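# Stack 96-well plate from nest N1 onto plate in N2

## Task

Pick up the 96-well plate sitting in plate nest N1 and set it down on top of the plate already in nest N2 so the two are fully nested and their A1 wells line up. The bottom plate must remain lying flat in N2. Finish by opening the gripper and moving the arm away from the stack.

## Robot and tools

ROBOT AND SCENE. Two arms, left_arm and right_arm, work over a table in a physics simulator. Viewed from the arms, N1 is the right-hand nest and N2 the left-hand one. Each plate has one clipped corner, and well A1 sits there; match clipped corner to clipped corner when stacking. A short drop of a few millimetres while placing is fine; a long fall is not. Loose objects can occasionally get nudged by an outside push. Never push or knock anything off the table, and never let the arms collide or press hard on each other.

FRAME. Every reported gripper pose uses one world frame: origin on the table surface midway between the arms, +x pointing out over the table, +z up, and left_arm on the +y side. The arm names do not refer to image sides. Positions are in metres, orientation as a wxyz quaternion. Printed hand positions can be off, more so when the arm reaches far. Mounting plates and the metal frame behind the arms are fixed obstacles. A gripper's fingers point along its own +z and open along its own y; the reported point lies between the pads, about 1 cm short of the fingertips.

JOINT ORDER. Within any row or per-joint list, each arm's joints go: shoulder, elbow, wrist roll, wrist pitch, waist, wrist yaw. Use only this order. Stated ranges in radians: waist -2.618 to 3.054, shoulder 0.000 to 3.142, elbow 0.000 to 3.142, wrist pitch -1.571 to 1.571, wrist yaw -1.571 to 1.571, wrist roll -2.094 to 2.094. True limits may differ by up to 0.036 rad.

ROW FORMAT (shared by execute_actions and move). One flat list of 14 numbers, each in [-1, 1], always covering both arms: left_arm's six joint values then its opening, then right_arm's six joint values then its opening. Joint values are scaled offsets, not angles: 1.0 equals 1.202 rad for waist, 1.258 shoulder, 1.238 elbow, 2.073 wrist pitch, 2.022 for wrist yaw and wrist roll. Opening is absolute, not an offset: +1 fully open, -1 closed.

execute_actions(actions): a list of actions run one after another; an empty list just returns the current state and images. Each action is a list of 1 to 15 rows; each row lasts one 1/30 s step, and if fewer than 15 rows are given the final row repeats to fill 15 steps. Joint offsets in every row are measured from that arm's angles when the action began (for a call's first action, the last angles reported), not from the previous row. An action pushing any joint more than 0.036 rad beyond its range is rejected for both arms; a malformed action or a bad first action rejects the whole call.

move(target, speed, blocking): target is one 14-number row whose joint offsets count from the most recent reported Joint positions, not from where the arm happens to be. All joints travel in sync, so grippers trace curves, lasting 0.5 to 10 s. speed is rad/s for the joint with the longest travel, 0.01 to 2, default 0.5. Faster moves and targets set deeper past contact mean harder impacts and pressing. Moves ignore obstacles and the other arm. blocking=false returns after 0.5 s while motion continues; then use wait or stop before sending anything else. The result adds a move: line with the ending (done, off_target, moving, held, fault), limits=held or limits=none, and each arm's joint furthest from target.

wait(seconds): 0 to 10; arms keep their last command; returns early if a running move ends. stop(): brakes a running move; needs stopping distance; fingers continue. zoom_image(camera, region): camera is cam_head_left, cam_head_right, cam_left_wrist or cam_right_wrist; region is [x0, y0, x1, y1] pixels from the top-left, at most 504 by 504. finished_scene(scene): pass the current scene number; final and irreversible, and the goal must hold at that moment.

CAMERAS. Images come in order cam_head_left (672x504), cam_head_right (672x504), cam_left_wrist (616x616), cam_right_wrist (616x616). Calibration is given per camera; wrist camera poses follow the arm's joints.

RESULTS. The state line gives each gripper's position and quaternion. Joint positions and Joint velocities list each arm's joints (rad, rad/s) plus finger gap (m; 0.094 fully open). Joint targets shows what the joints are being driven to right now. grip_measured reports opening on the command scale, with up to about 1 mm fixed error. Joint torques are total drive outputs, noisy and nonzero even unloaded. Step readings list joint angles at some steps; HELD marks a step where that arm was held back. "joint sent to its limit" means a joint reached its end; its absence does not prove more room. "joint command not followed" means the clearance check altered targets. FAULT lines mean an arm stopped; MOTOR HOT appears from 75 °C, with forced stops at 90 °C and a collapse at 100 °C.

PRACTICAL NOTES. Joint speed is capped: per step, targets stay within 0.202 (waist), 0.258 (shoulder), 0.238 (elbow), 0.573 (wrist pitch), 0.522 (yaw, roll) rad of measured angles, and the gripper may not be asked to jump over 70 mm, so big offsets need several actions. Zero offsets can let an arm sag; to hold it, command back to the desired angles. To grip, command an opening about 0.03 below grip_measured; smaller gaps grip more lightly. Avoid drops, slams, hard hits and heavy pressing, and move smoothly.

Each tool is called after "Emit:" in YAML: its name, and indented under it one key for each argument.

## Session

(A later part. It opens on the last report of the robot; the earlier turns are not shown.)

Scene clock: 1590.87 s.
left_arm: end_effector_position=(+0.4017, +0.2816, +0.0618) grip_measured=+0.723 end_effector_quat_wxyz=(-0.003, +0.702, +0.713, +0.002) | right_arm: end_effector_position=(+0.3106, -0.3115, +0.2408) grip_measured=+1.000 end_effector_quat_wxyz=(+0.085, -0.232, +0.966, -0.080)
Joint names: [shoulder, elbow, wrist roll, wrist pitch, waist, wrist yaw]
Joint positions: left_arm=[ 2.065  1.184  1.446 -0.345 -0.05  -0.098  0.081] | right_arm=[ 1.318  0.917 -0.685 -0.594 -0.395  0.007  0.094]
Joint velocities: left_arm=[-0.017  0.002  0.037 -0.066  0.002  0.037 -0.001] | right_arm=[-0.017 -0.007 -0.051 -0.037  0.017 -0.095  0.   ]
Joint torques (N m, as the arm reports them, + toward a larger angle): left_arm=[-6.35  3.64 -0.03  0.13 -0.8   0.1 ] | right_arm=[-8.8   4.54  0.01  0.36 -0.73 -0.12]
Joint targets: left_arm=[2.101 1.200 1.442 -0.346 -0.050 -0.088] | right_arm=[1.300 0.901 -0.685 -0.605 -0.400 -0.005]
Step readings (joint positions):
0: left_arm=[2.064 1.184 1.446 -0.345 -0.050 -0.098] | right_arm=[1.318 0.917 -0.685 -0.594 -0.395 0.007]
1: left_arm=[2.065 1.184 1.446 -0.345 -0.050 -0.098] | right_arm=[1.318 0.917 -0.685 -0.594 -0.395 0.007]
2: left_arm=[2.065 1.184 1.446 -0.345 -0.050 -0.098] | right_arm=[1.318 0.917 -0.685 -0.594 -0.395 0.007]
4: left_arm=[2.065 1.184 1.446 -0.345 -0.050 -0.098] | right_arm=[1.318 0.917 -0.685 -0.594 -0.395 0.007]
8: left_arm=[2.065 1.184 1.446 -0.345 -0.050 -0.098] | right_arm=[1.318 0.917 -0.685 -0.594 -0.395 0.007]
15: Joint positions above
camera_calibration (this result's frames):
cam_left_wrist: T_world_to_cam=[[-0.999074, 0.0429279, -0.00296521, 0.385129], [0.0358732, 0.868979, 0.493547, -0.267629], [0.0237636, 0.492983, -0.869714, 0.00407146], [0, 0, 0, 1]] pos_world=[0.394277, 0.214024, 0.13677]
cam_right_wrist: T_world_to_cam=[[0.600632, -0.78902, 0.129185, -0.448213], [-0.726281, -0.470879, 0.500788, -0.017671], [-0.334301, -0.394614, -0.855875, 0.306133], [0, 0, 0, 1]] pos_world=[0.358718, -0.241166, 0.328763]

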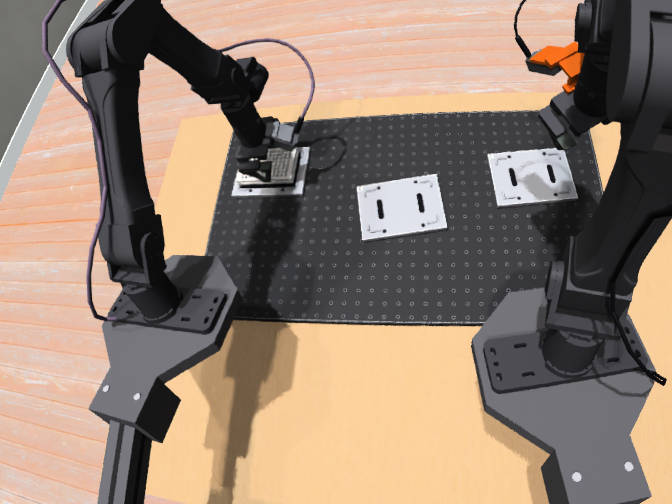

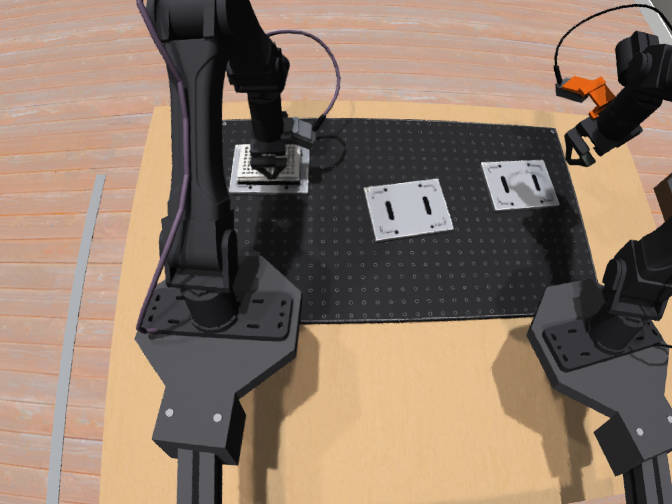

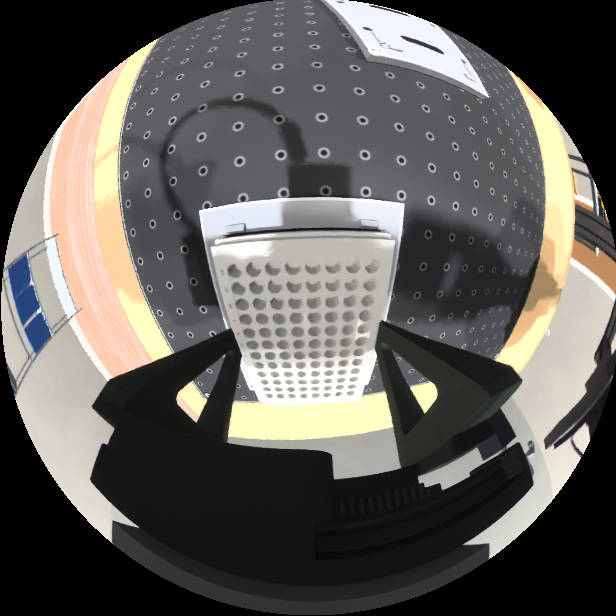

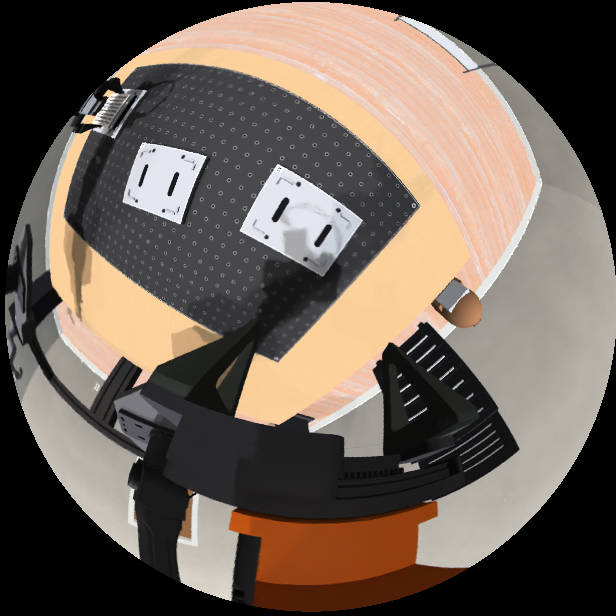

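Emit:
execute_actions:
  actions:
    - [[-0.024,0.0129,-0.002,-0.002,0.0,0.005,0.69,-0.0143,-0.0129,0,-0.0053,-0.0042,-0.0060,1]]

Scene clock: 1630.23 s.
left_arm: end_effector_position=(+0.4031, +0.2816, +0.0635) grip_measured=+0.723 end_effector_quat_wxyz=(-0.001, +0.701, +0.713, +0.003) | right_arm: end_effector_position=(+0.3106, -0.3115, +0.2408) grip_measured=+1.000 end_effector_quat_wxyz=(+0.085, -0.232, +0.966, -0.080)
Joint names: [shoulder, elbow, wrist roll, wrist pitch, waist, wrist yaw]
Joint positions: left_arm=[ 2.06   1.184  1.446 -0.346 -0.05  -0.098  0.081] | right_arm=[ 1.318  0.917 -0.685 -0.594 -0.395  0.007  0.094]
Joint velocities: left_arm=[-0.012 -0.007 -0.081 -0.007 -0.017 -0.022 -0.   ] | right_arm=[ 0.002 -0.012 -0.007  0.007  0.002  0.007  0.   ]
Joint torques (N m, as the arm reports them, + toward a larger angle): left_arm=[-10.49   3.66  -0.03   0.11  -0.79   0.09] | right_arm=[-8.81  4.58  0.01  0.36 -0.75 -0.12]
Joint targets: left_arm=[2.035 1.200 1.442 -0.349 -0.050 -0.088] | right_arm=[1.300 0.901 -0.685 -0.605 -0.400 -0.005]
Step readings (joint positions):
0: left_arm=[2.065 1.184 1.446 -0.345 -0.050 -0.098] | right_arm=[1.318 0.917 -0.685 -0.594 -0.395 0.007]
1: left_arm=[2.062 1.184 1.446 -0.345 -0.050 -0.098] | right_arm=[1.318 0.917 -0.685 -0.594 -0.395 0.007]
2: left_arm=[2.061 1.184 1.446 -0.346 -0.050 -0.098] | right_arm=[1.318 0.917 -0.685 -0.594 -0.395 0.007]
4: left_arm=[2.060 1.184 1.446 -0.346 -0.050 -0.098] | right_arm=[1.318 0.917 -0.685 -0.594 -0.395 0.007]
8: left_arm=[2.060 1.184 1.446 -0.346 -0.050 -0.098] | right_arm=[1.318 0.917 -0.685 -0.594 -0.395 0.007]
15: Joint positions above
camera_calibration (this result's frames):
cam_left_wrist: T_world_to_cam=[[-0.999067, 0.0424711, -0.00789252, 0.38699], [0.0330564, 0.869261, 0.493248, -0.267493], [0.0278094, 0.492526, -0.869853, 0.00409116], [0, 0, 0, 1]] pos_world=[0.395357, 0.21407, 0.138553]
cam_right_wrist: T_world_to_cam=[[0.600632, -0.78902, 0.129185, -0.448213], [-0.726281, -0.470879, 0.500788, -0.017671], [-0.334301, -0.394614, -0.855875, 0.306133], [0, 0, 0, 1]] pos_world=[0.358718, -0.241166, 0.328763]

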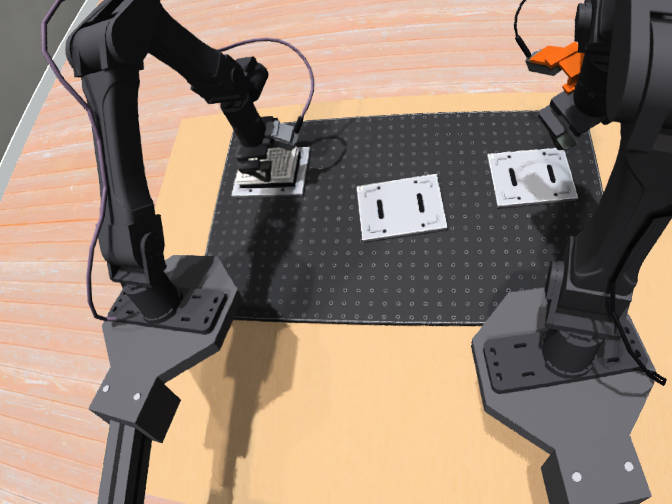

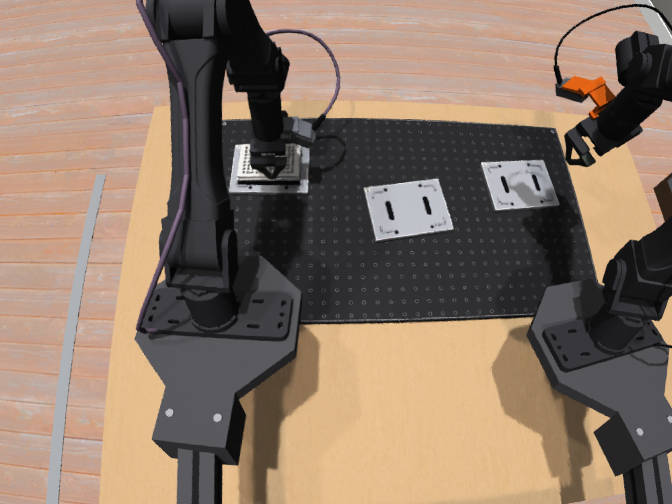

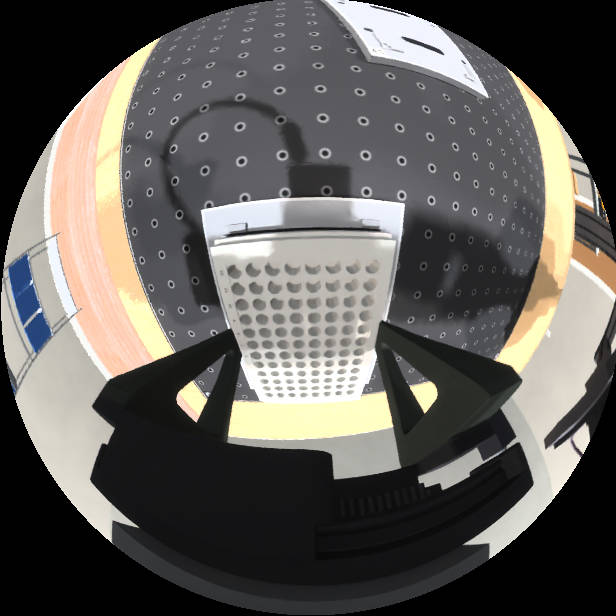

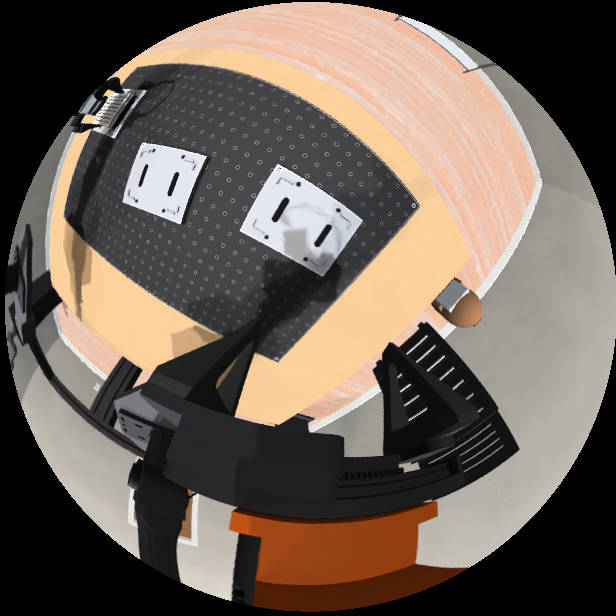

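Emit:
zoom_image:
  camera: "cam_head_right"
  region: [232, 170, 262, 192]

Emit:
zoom_image:
  camera: "cam_head_right"
  region: [277, 170, 307, 192]

Region (232, 170, 262, 192) of cam_head_right's 672x504 image, scaled by 16.800, with more detail than that image has; it fills the top 370 rows of this view, and the rest is white.

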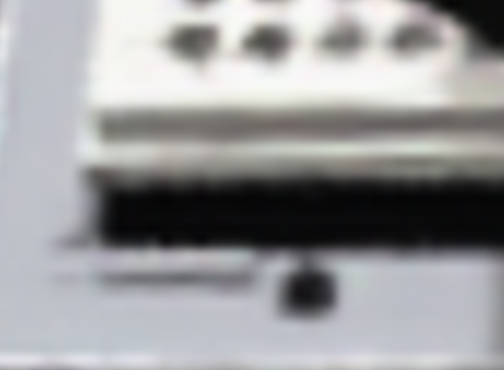

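Region (277, 170, 307, 192) of cam_head_right's 672x504 image, scaled by 16.800, with more detail than that image has; it fills the top 370 rows of this view, and the rest is white.

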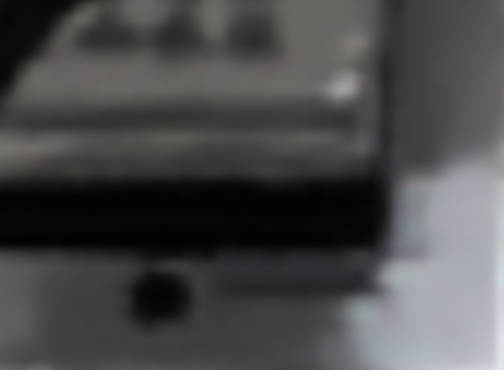

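Emit:
execute_actions:
  actions:
    - [[0.0175,0.0129,-0.002,-0.002,0.0,0.005,0.69,-0.0143,-0.0129,0,-0.0053,-0.0042,-0.0060,1],[0.0175,0.0129,-0.002,-0.002,0.0,0.005,0.69,-0.0143,-0.0129,0,-0.0053,-0.0042,-0.0060,1],[0.0175,0.0129,-0.002,-0.002,0.0,0.005,0.69,-0.0143,-0.0129,0,-0.0053,-0.0042,-0.0060,1],[0.012,0.0129,-0.002,-0.002,0.0,0.005,0.69,-0.0143,-0.0129,0,-0.0053,-0.0042,-0.0060,1]]

Scene clock: 1741.50 s.
left_arm: end_effector_position=(+0.4024, +0.2816, +0.0621) grip_measured=+0.723 end_effector_quat_wxyz=(-0.002, +0.702, +0.713, +0.003) | right_arm: end_effector_position=(+0.3106, -0.3115, +0.2408) grip_measured=+1.000 end_effector_quat_wxyz=(+0.085, -0.232, +0.966, -0.080)
Joint names: [shoulder, elbow, wrist roll, wrist pitch, waist, wrist yaw]
Joint positions: left_arm=[ 2.064  1.184  1.446 -0.344 -0.05  -0.098  0.081] | right_arm=[ 1.318  0.917 -0.685 -0.594 -0.395  0.007  0.094]
Joint velocities: left_arm=[ 0.002 -0.012 -0.051 -0.007 -0.002 -0.037 -0.001] | right_arm=[-0.007 -0.017 -0.066  0.022  0.007 -0.007  0.   ]
Joint torques (N m, as the arm reports them, + toward a larger angle): left_arm=[-8.07  3.64 -0.03  0.08 -0.79  0.1 ] | right_arm=[-8.78  4.55  0.    0.36 -0.76 -0.13]
Joint targets: left_arm=[2.074 1.200 1.442 -0.350 -0.050 -0.088] | right_arm=[1.300 0.901 -0.685 -0.605 -0.400 -0.005]
Step readings (joint positions):
0: left_arm=[2.060 1.184 1.446 -0.346 -0.050 -0.098] | right_arm=[1.318 0.917 -0.685 -0.594 -0.395 0.007]
1: left_arm=[2.061 1.184 1.446 -0.346 -0.050 -0.098] | right_arm=[1.318 0.917 -0.685 -0.594 -0.395 0.007]
2: left_arm=[2.063 1.184 1.446 -0.345 -0.050 -0.098] | right_arm=[1.318 0.917 -0.685 -0.594 -0.395 0.007]
4: left_arm=[2.064 1.184 1.446 -0.344 -0.050 -0.098] | right_arm=[1.318 0.917 -0.685 -0.594 -0.395 0.007]
8: left_arm=[2.064 1.184 1.446 -0.344 -0.050 -0.098] | right_arm=[1.318 0.917 -0.685 -0.594 -0.395 0.007]
15: Joint positions above
camera_calibration (this result's frames):
cam_left_wrist: T_world_to_cam=[[-0.999073, 0.0426823, -0.00561841, 0.386066], [0.0343563, 0.869131, 0.493388, -0.267228], [0.025942, 0.492737, -0.869791, 0.00360425], [0, 0, 0, 1]] pos_world=[0.394795, 0.214002, 0.137151]
cam_right_wrist: T_world_to_cam=[[0.600632, -0.78902, 0.129185, -0.448213], [-0.726281, -0.470879, 0.500788, -0.017671], [-0.334301, -0.394614, -0.855875, 0.306133], [0, 0, 0, 1]] pos_world=[0.358718, -0.241166, 0.328763]

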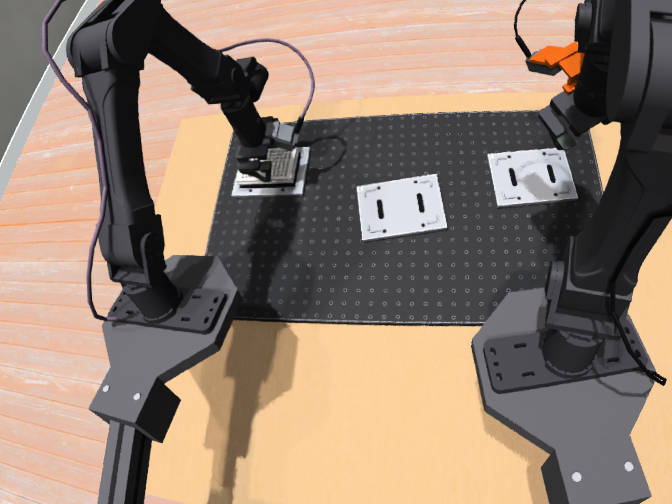

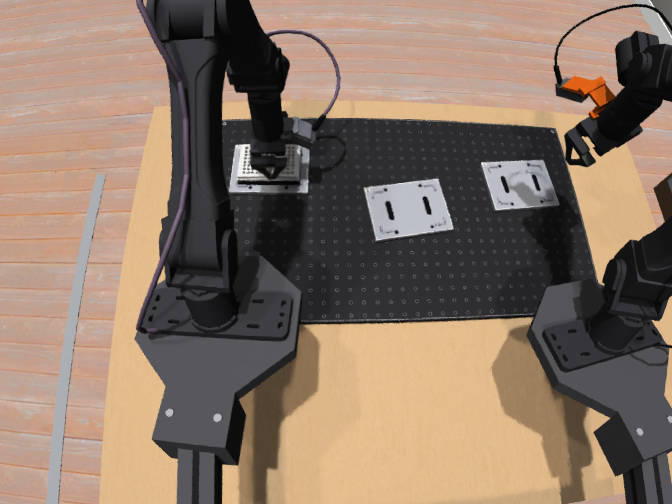

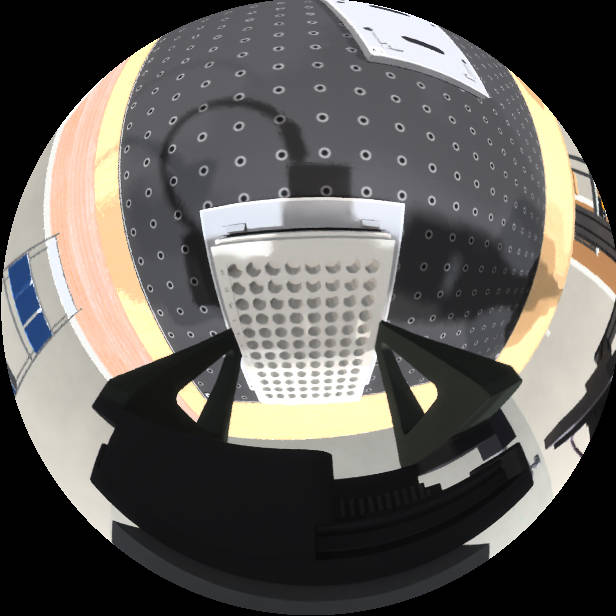

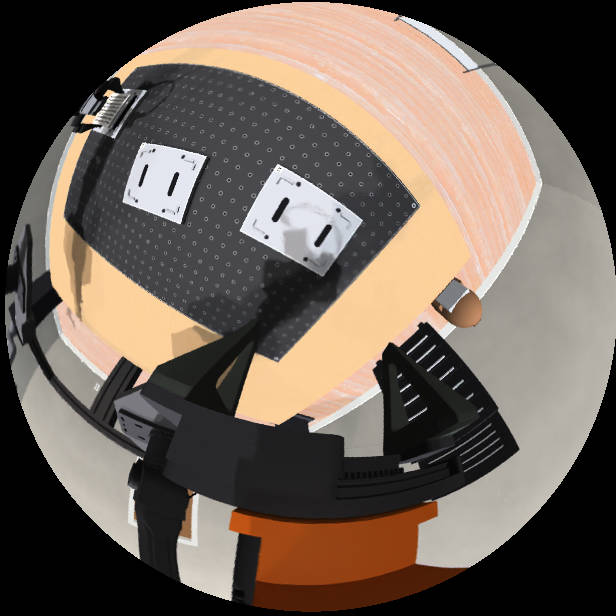

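Emit:
execute_actions:
  actions:
    - [[-0.024,0.0129,-0.002,0.001,0.0,0.005,0.69,-0.0143,-0.0129,0,-0.0053,-0.0042,-0.0060,1]]

Scene clock: 1753.57 s.
left_arm: end_effector_position=(+0.4037, +0.2816, +0.0635) grip_measured=+0.723 end_effector_quat_wxyz=(-0.000, +0.701, +0.713, +0.004) | right_arm: end_effector_position=(+0.3106, -0.3115, +0.2408) grip_measured=+1.000 end_effector_quat_wxyz=(+0.085, -0.232, +0.966, -0.080)
Joint names: [shoulder, elbow, wrist roll, wrist pitch, waist, wrist yaw]
Joint positions: left_arm=[ 2.06   1.184  1.446 -0.344 -0.05  -0.098  0.081] | right_arm=[ 1.318  0.917 -0.685 -0.594 -0.395  0.007  0.094]
Joint velocities: left_arm=[-0.007 -0.012 -0.081  0.007  0.002 -0.007  0.001] | right_arm=[-0.012  0.012  0.007 -0.022 -0.012 -0.051  0.   ]
Joint torques (N m, as the arm reports them, + toward a larger angle): left_arm=[-10.61   3.65  -0.03   0.16  -0.81   0.1 ] | right_arm=[-8.78  4.55  0.    0.36 -0.75 -0.13]
Joint targets: left_arm=[2.034 1.200 1.442 -0.342 -0.050 -0.088] | right_arm=[1.300 0.901 -0.685 -0.605 -0.400 -0.005]
Step readings (joint positions):
0: left_arm=[2.064 1.184 1.446 -0.344 -0.050 -0.098] | right_arm=[1.318 0.917 -0.685 -0.594 -0.395 0.007]
1: left_arm=[2.062 1.184 1.446 -0.344 -0.050 -0.098] | right_arm=[1.318 0.917 -0.685 -0.594 -0.395 0.007]
2: left_arm=[2.061 1.184 1.446 -0.344 -0.050 -0.098] | right_arm=[1.318 0.917 -0.685 -0.594 -0.395 0.007]
4: left_arm=[2.060 1.184 1.446 -0.344 -0.050 -0.098] | right_arm=[1.318 0.917 -0.685 -0.594 -0.395 0.007]
8: left_arm=[2.060 1.184 1.446 -0.344 -0.050 -0.098] | right_arm=[1.318 0.917 -0.685 -0.594 -0.395 0.007]
15: Joint positions above
camera_calibration (this result's frames):
cam_left_wrist: T_world_to_cam=[[-0.999055, 0.0422594, -0.0101666, 0.387755], [0.0317568, 0.86939, 0.493105, -0.266962], [0.029677, 0.492316, -0.86991, 0.00341609], [0, 0, 0, 1]] pos_world=[0.395765, 0.214026, 0.138554]
cam_right_wrist: T_world_to_cam=[[0.600632, -0.78902, 0.129185, -0.448213], [-0.726281, -0.470879, 0.500788, -0.017671], [-0.334301, -0.394614, -0.855875, 0.306133], [0, 0, 0, 1]] pos_world=[0.358718, -0.241166, 0.328763]

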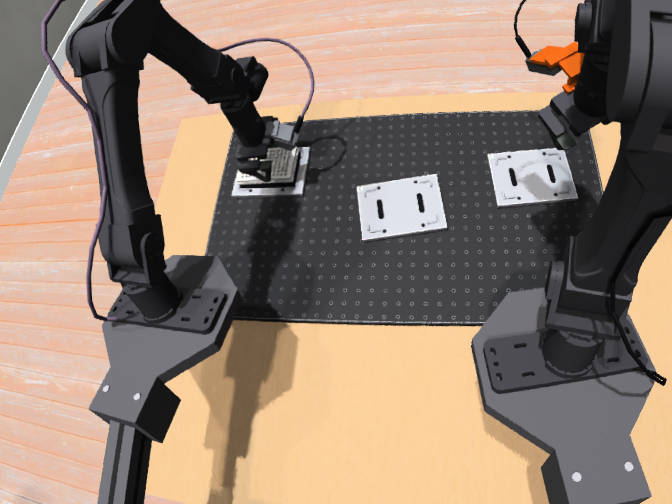

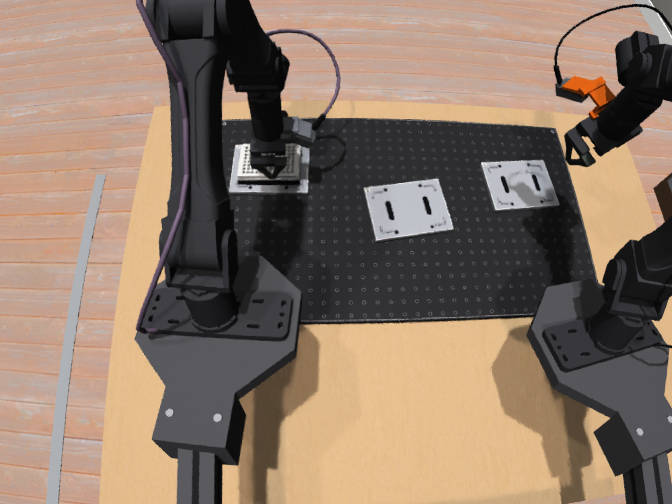

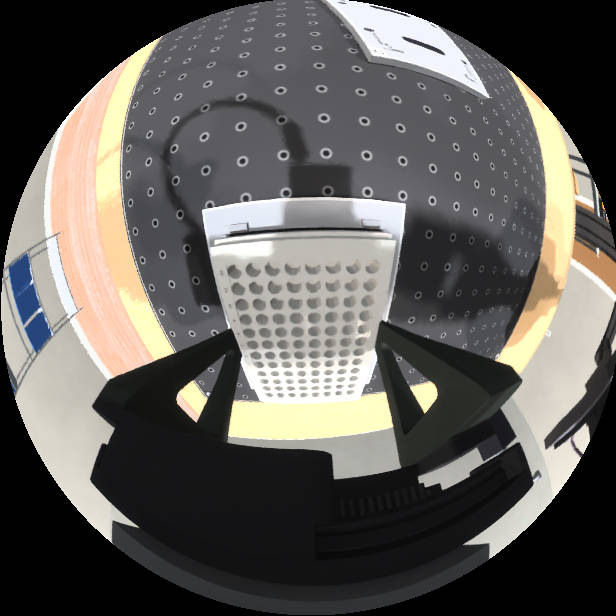

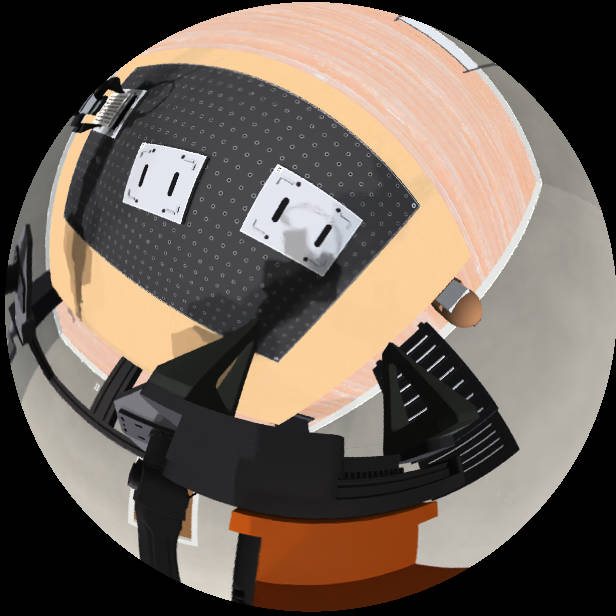

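Emit:
execute_actions:
  actions:
    - [[-0.017,0.0129,-0.002,0.005,0.0,0.005,0.69,-0.0143,-0.0129,0,-0.0053,-0.0042,-0.0060,1]]

Scene clock: 1756.30 s.
left_arm: end_effector_position=(+0.4042, +0.2815, +0.0635) grip_measured=+0.723 end_effector_quat_wxyz=(+0.000, +0.701, +0.713, +0.005) | right_arm: end_effector_position=(+0.3106, -0.3115, +0.2408) grip_measured=+1.000 end_effector_quat_wxyz=(+0.085, -0.232, +0.966, -0.080)
Joint names: [shoulder, elbow, wrist roll, wrist pitch, waist, wrist yaw]
Joint positions: left_arm=[ 2.06   1.184  1.446 -0.342 -0.05  -0.098  0.081] | right_arm=[ 1.318  0.917 -0.685 -0.594 -0.395  0.007  0.094]
Joint velocities: left_arm=[-0.017  0.002 -0.007 -0.022 -0.017 -0.037  0.001] | right_arm=[-0.002  0.007 -0.037  0.022  0.002  0.037  0.   ]
Joint torques (N m, as the arm reports them, + toward a larger angle): left_arm=[-10.28   3.67  -0.03   0.23  -0.8    0.1 ] | right_arm=[-8.83  4.56  0.01  0.36 -0.75 -0.12]
Joint targets: left_arm=[2.038 1.200 1.442 -0.333 -0.050 -0.088] | right_arm=[1.300 0.901 -0.685 -0.605 -0.400 -0.005]
Step readings (joint positions):
0: left_arm=[2.060 1.184 1.446 -0.344 -0.050 -0.098] | right_arm=[1.318 0.917 -0.685 -0.594 -0.395 0.007]
1: left_arm=[2.060 1.184 1.446 -0.343 -0.050 -0.098] | right_arm=[1.318 0.917 -0.685 -0.594 -0.395 0.007]
2: left_arm=[2.060 1.184 1.446 -0.343 -0.050 -0.098] | right_arm=[1.318 0.917 -0.685 -0.594 -0.395 0.007]
4: left_arm=[2.060 1.184 1.446 -0.342 -0.050 -0.098] | right_arm=[1.318 0.917 -0.685 -0.594 -0.395 0.007]
8: left_arm=[2.060 1.184 1.446 -0.342 -0.050 -0.098] | right_arm=[1.318 0.917 -0.685 -0.594 -0.395 0.007]
15: Joint positions above
camera_calibration (this result's frames):
cam_left_wrist: T_world_to_cam=[[-0.999041, 0.0420826, -0.0120615, 0.388391], [0.030674, 0.869498, 0.492984, -0.266518], [0.0312335, 0.492141, -0.869955, 0.00285237], [0, 0, 0, 1]] pos_world=[0.396105, 0.213988, 0.138555]
cam_right_wrist: T_world_to_cam=[[0.600632, -0.78902, 0.129185, -0.448213], [-0.726281, -0.470879, 0.500788, -0.017671], [-0.334301, -0.394614, -0.855875, 0.306133], [0, 0, 0, 1]] pos_world=[0.358718, -0.241166, 0.328763]

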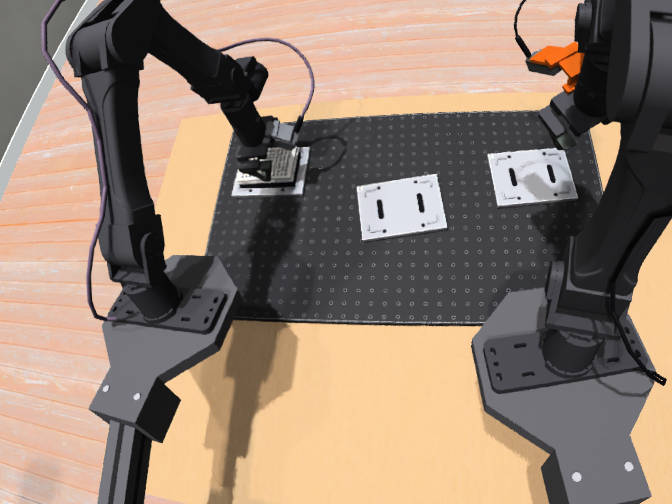

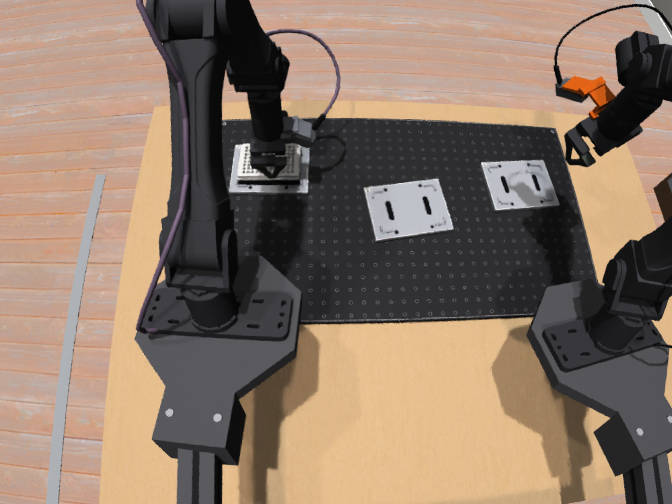

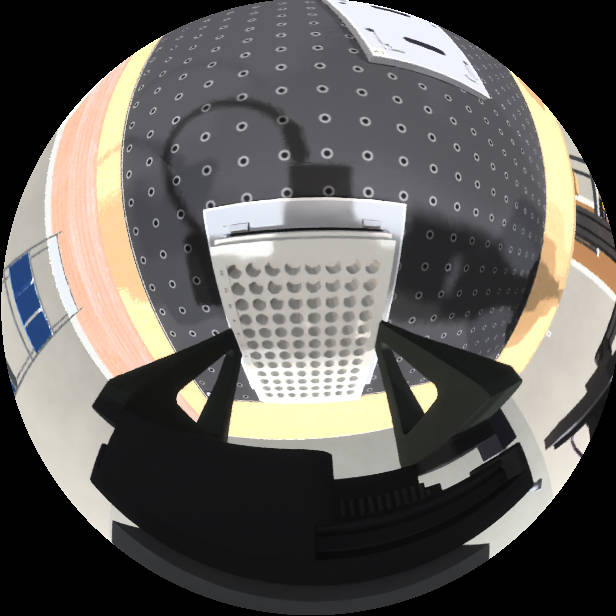

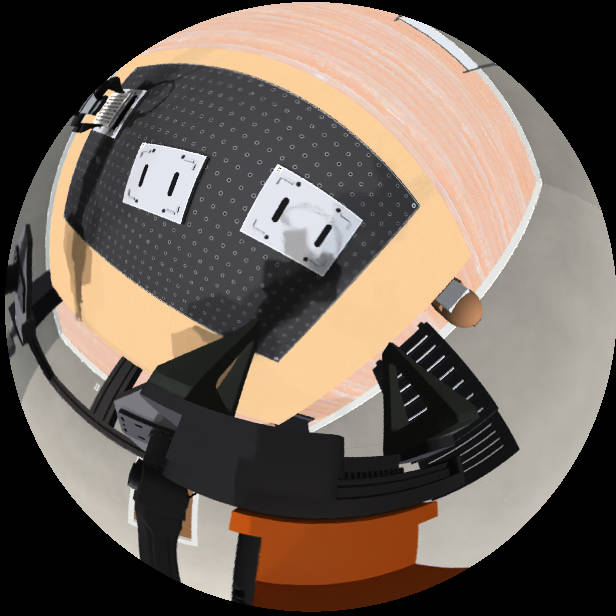

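Emit:
execute_actions:
  actions:
    - [[-0.017,0.0129,-0.002,0.008,0.0,0.005,0.69,-0.0143,-0.0129,0,-0.0053,-0.0042,-0.0060,1]]

Scene clock: 1763.67 s.
left_arm: end_effector_position=(+0.4055, +0.2814, +0.0636) grip_measured=+0.723 end_effector_quat_wxyz=(+0.003, +0.701, +0.713, +0.006) | right_arm: end_effector_position=(+0.3106, -0.3115, +0.2408) grip_measured=+1.000 end_effector_quat_wxyz=(+0.085, -0.232, +0.966, -0.080)
Joint names: [shoulder, elbow, wrist roll, wrist pitch, waist, wrist yaw]
Joint positions: left_arm=[ 2.06   1.184  1.446 -0.336 -0.05  -0.098  0.081] | right_arm=[ 1.318  0.917 -0.685 -0.594 -0.395  0.007  0.094]
Joint velocities: left_arm=[ 0.002 -0.007 -0.051 -0.007  0.002 -0.022 -0.001] | right_arm=[-0.002 -0.002  0.037 -0.022 -0.002  0.007  0.   ]
Joint torques (N m, as the arm reports them, + toward a larger angle): left_arm=[-10.28   3.67  -0.03   0.26  -0.8    0.09] | right_arm=[-8.82  4.53  0.01  0.37 -0.74 -0.12]
Joint targets: left_arm=[2.038 1.200 1.442 -0.325 -0.050 -0.088] | right_arm=[1.300 0.901 -0.685 -0.605 -0.400 -0.005]
Step readings (joint positions):
0: left_arm=[2.060 1.184 1.446 -0.342 -0.050 -0.098] | right_arm=[1.318 0.917 -0.685 -0.594 -0.395 0.007]
1: left_arm=[2.060 1.184 1.446 -0.341 -0.050 -0.098] | right_arm=[1.318 0.917 -0.685 -0.594 -0.395 0.007]
2: left_arm=[2.060 1.184 1.446 -0.340 -0.050 -0.098] | right_arm=[1.318 0.917 -0.685 -0.594 -0.395 0.007]
4: left_arm=[2.060 1.184 1.446 -0.338 -0.050 -0.098] | right_arm=[1.318 0.917 -0.685 -0.594 -0.395 0.007]
8: left_arm=[2.060 1.184 1.446 -0.337 -0.050 -0.098] | right_arm=[1.318 0.917 -0.685 -0.594 -0.395 0.007]
15: Joint positions above
camera_calibration (this result's frames):
cam_left_wrist: T_world_to_cam=[[-0.998984, 0.0415853, -0.017367, 0.390165], [0.0276433, 0.869798, 0.492633, -0.265272], [0.0355921, 0.491653, -0.870064, 0.00126838], [0, 0, 0, 1]] pos_world=[0.397057, 0.213885, 0.138562]
cam_right_wrist: T_world_to_cam=[[0.600632, -0.78902, 0.129185, -0.448213], [-0.726281, -0.470879, 0.500788, -0.017671], [-0.334301, -0.394614, -0.855875, 0.306133], [0, 0, 0, 1]] pos_world=[0.358718, -0.241166, 0.328763]

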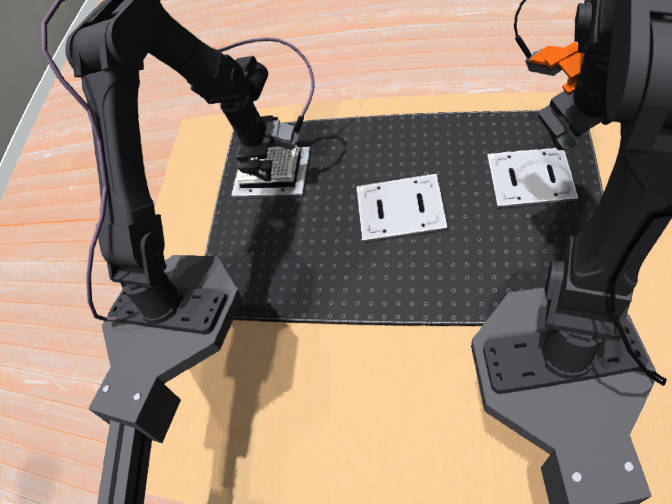

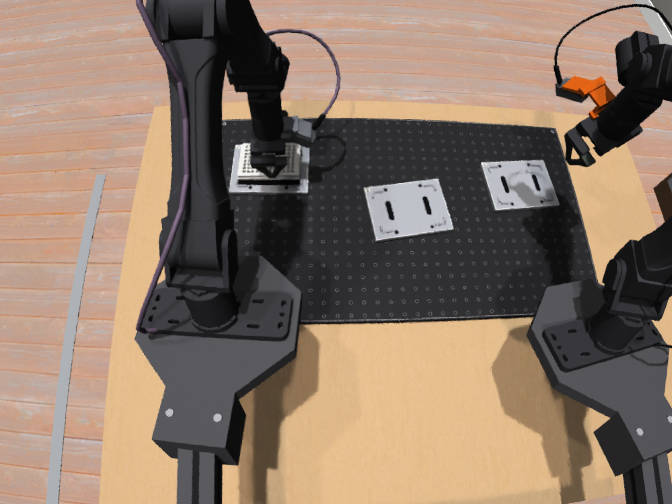

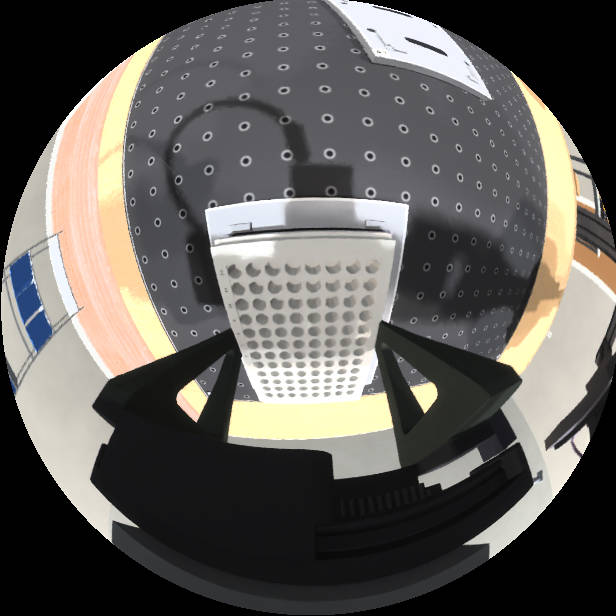

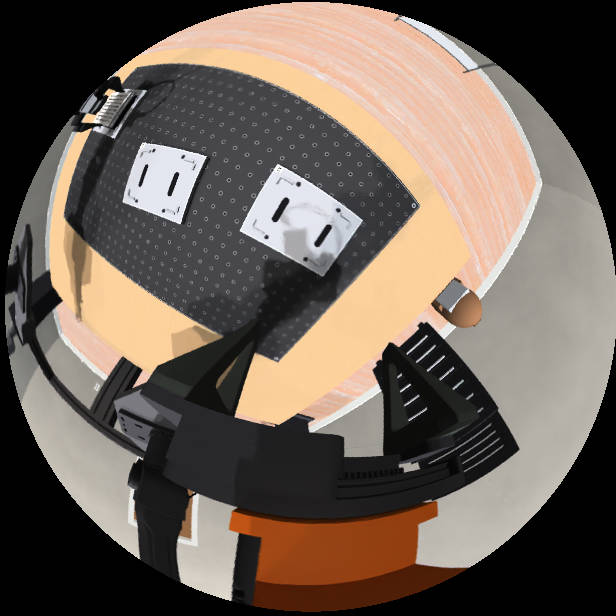

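Emit:
execute_actions:
  actions:
    - [[0.0175,0.0129,-0.002,-0.002,0.0,0.005,0.69,-0.0143,-0.0129,0,-0.0053,-0.0042,-0.0060,1],[0.0175,0.0129,-0.002,-0.002,0.0,0.005,0.69,-0.0143,-0.0129,0,-0.0053,-0.0042,-0.0060,1],[0.0175,0.0129,-0.002,-0.002,0.0,0.005,0.69,-0.0143,-0.0129,0,-0.0053,-0.0042,-0.0060,1],[0.012,0.0129,-0.002,-0.002,0.0,0.005,0.69,-0.0143,-0.0129,0,-0.0053,-0.0042,-0.0060,1]]

Scene clock: 1768.17 s.
left_arm: end_effector_position=(+0.4042, +0.2814, +0.0620) grip_measured=+0.723 end_effector_quat_wxyz=(+0.001, +0.701, +0.713, +0.005) | right_arm: end_effector_position=(+0.3106, -0.3115, +0.2408) grip_measured=+1.000 end_effector_quat_wxyz=(+0.085, -0.232, +0.966, -0.080)
Joint names: [shoulder, elbow, wrist roll, wrist pitch, waist, wrist yaw]
Joint positions: left_arm=[ 2.064  1.184  1.446 -0.336 -0.05  -0.098  0.081] | right_arm=[ 1.318  0.917 -0.685 -0.594 -0.395  0.007  0.094]
Joint velocities: left_arm=[-0.007  0.017  0.037 -0.037 -0.012 -0.051  0.001] | right_arm=[ 0.002  0.007 -0.007 -0.007  0.002 -0.022  0.   ]
Joint torques (N m, as the arm reports them, + toward a larger angle): left_arm=[-8.14  3.65 -0.03  0.12 -0.8   0.1 ] | right_arm=[-8.77  4.58  0.02  0.36 -0.74 -0.12]
Joint targets: left_arm=[2.075 1.200 1.442 -0.341 -0.050 -0.088] | right_arm=[1.300 0.901 -0.685 -0.605 -0.400 -0.005]
Step readings (joint positions):
0: left_arm=[2.060 1.184 1.446 -0.336 -0.050 -0.098] | right_arm=[1.318 0.917 -0.685 -0.594 -0.395 0.007]
1: left_arm=[2.061 1.184 1.446 -0.336 -0.050 -0.098] | right_arm=[1.318 0.917 -0.685 -0.594 -0.395 0.007]
2: left_arm=[2.063 1.184 1.446 -0.336 -0.050 -0.098] | right_arm=[1.318 0.917 -0.685 -0.594 -0.395 0.007]
4: left_arm=[2.064 1.184 1.446 -0.336 -0.050 -0.098] | right_arm=[1.318 0.917 -0.685 -0.594 -0.395 0.007]
8: left_arm=[2.064 1.184 1.446 -0.336 -0.050 -0.098] | right_arm=[1.318 0.917 -0.685 -0.594 -0.395 0.007]
15: Joint positions above
camera_calibration (this result's frames):
cam_left_wrist: T_world_to_cam=[[-0.999035, 0.0420117, -0.0128195, 0.388463], [0.0302409, 0.869541, 0.492935, -0.265474], [0.0318561, 0.492071, -0.869972, 0.00136127], [0, 0, 0, 1]] pos_world=[0.396073, 0.21385, 0.137025]
cam_right_wrist: T_world_to_cam=[[0.600632, -0.78902, 0.129185, -0.448213], [-0.726281, -0.470879, 0.500788, -0.017671], [-0.334301, -0.394614, -0.855875, 0.306133], [0, 0, 0, 1]] pos_world=[0.358718, -0.241166, 0.328763]

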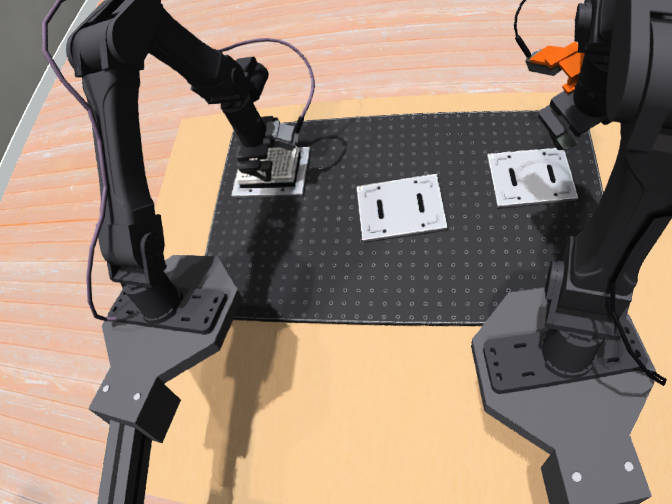

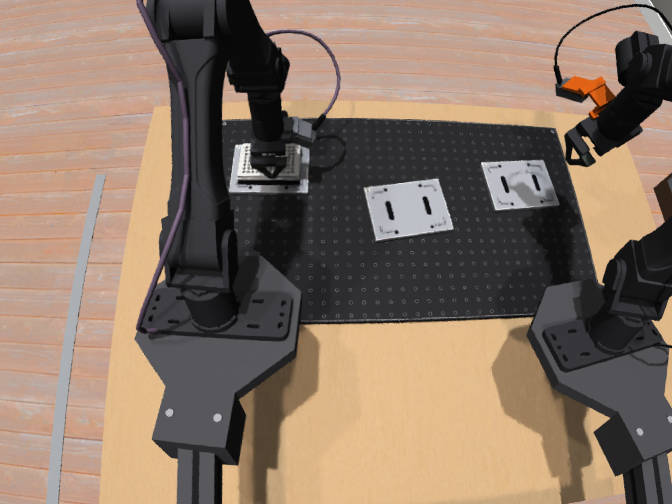

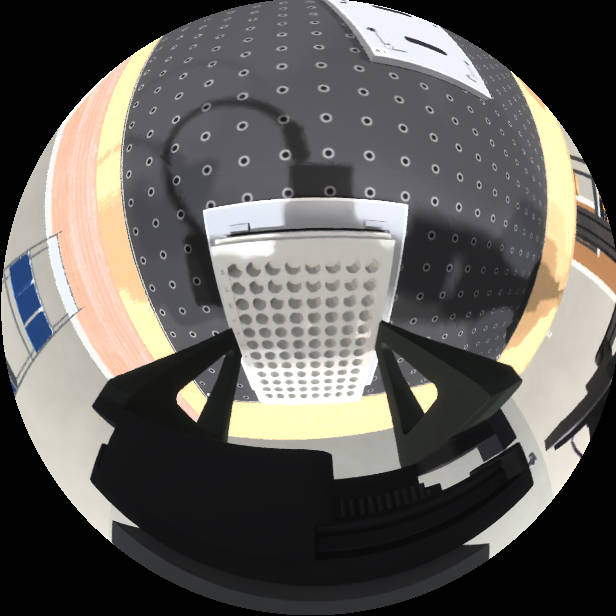

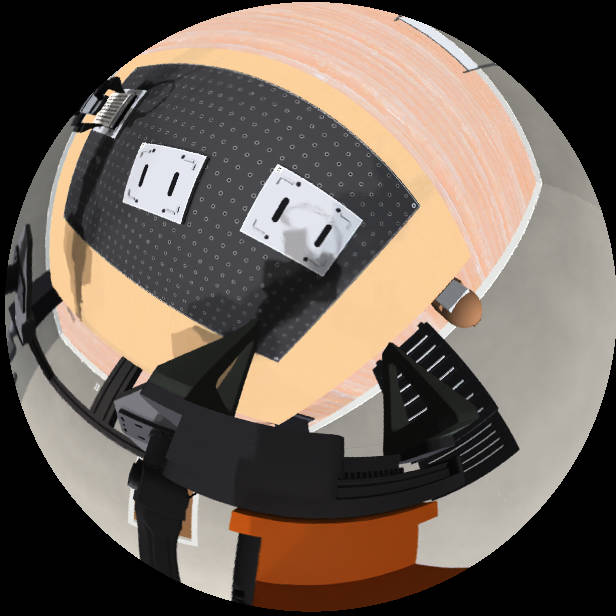

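Emit:
execute_actions:
  actions: []

Scene clock: 1789.80 s.
left_arm: end_effector_position=(+0.4042, +0.2814, +0.0620) grip_measured=+0.723 end_effector_quat_wxyz=(+0.001, +0.701, +0.713, +0.005) | right_arm: end_effector_position=(+0.3106, -0.3115, +0.2408) grip_measured=+1.000 end_effector_quat_wxyz=(+0.085, -0.232, +0.966, -0.080)
Joint names: [shoulder, elbow, wrist roll, wrist pitch, waist, wrist yaw]
Joint positions: left_arm=[ 2.064  1.184  1.446 -0.336 -0.05  -0.098  0.081] | right_arm=[ 1.318  0.917 -0.685 -0.594 -0.395  0.007  0.094]
Joint velocities: left_arm=[ 0.007 -0.002 -0.066  0.022 -0.012  0.051 -0.   ] | right_arm=[ 0.002 -0.002 -0.007  0.007 -0.002 -0.007  0.   ]
Joint torques (N m, as the arm reports them, + toward a larger angle): left_arm=[-8.11  3.65 -0.03  0.12 -0.79  0.09] | right_arm=[-8.77  4.54  0.01  0.36 -0.72 -0.13]
Joint targets: left_arm=[2.075 1.200 1.442 -0.341 -0.050 -0.088] | right_arm=[1.300 0.901 -0.685 -0.605 -0.400 -0.005]
camera_calibration (this result's frames):
cam_left_wrist: T_world_to_cam=[[-0.999035, 0.0420117, -0.0128195, 0.388463], [0.0302409, 0.869541, 0.492935, -0.265474], [0.0318561, 0.492071, -0.869972, 0.00136127], [0, 0, 0, 1]] pos_world=[0.396073, 0.21385, 0.137025]
cam_right_wrist: T_world_to_cam=[[0.600632, -0.78902, 0.129185, -0.448213], [-0.726281, -0.470879, 0.500788, -0.017671], [-0.334301, -0.394614, -0.855875, 0.306133], [0, 0, 0, 1]] pos_world=[0.358718, -0.241166, 0.328763]

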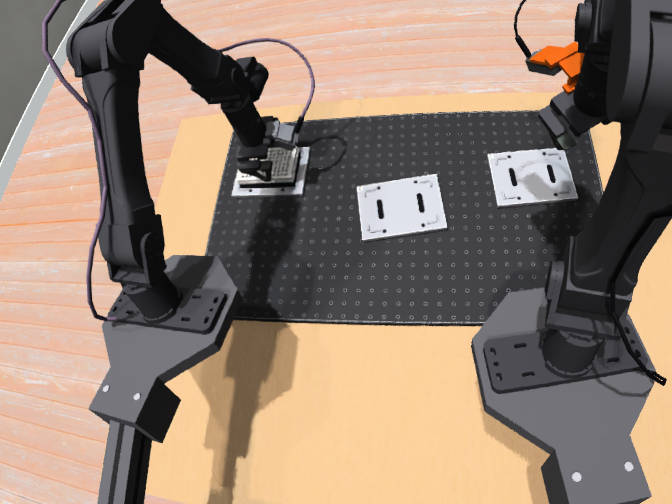

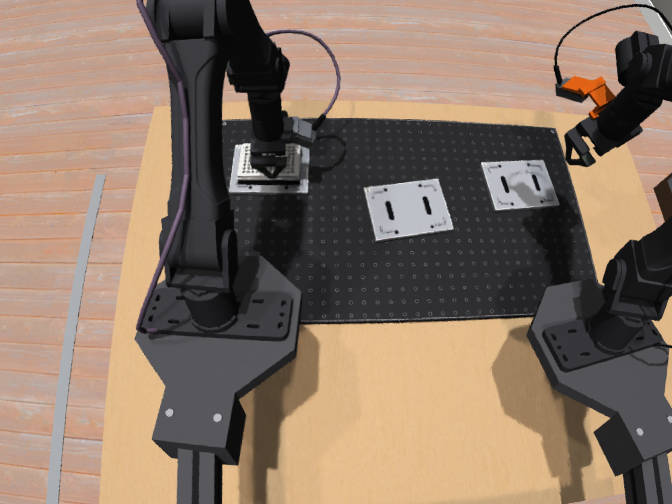

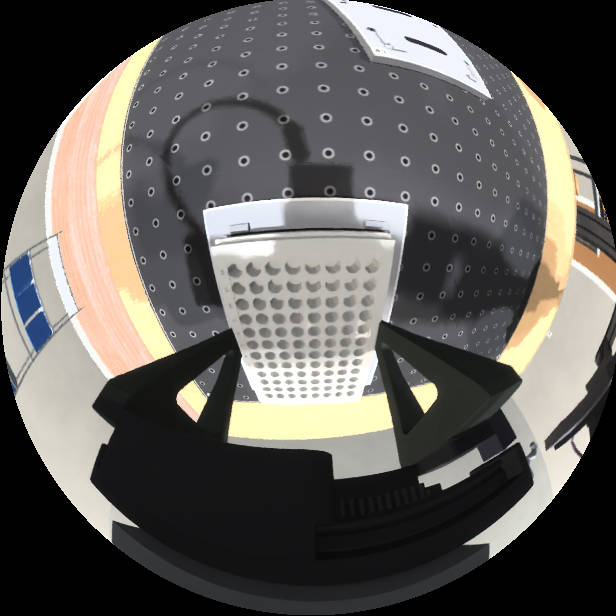

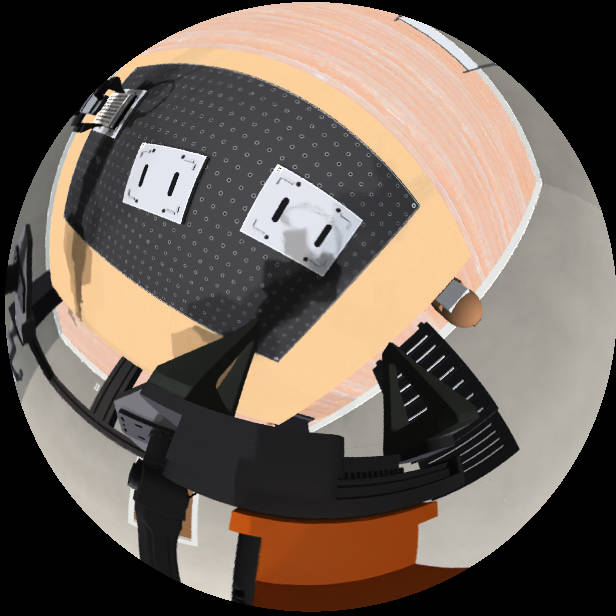

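Emit:
zoom_image:
  camera: "cam_left_wrist"
  region: [190, 190, 420, 290]

Emit:
zoom_image:
  camera: "cam_head_right"
  region: [215, 130, 325, 205]

Region (190, 190, 420, 290) of cam_left_wrist's 616x616 image, scaled by 2.191, with more detail than that image has; it fills the top 219 rows of this view, and the rest is white.

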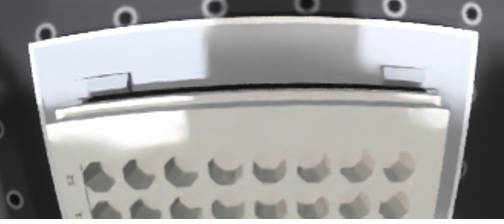

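Region (215, 130, 325, 205) of cam_head_right's 672x504 image, scaled by 4.582, with more detail than that image has; it fills the top 344 rows of this view, and the rest is white.

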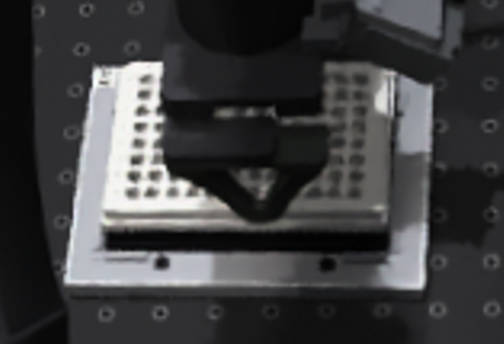

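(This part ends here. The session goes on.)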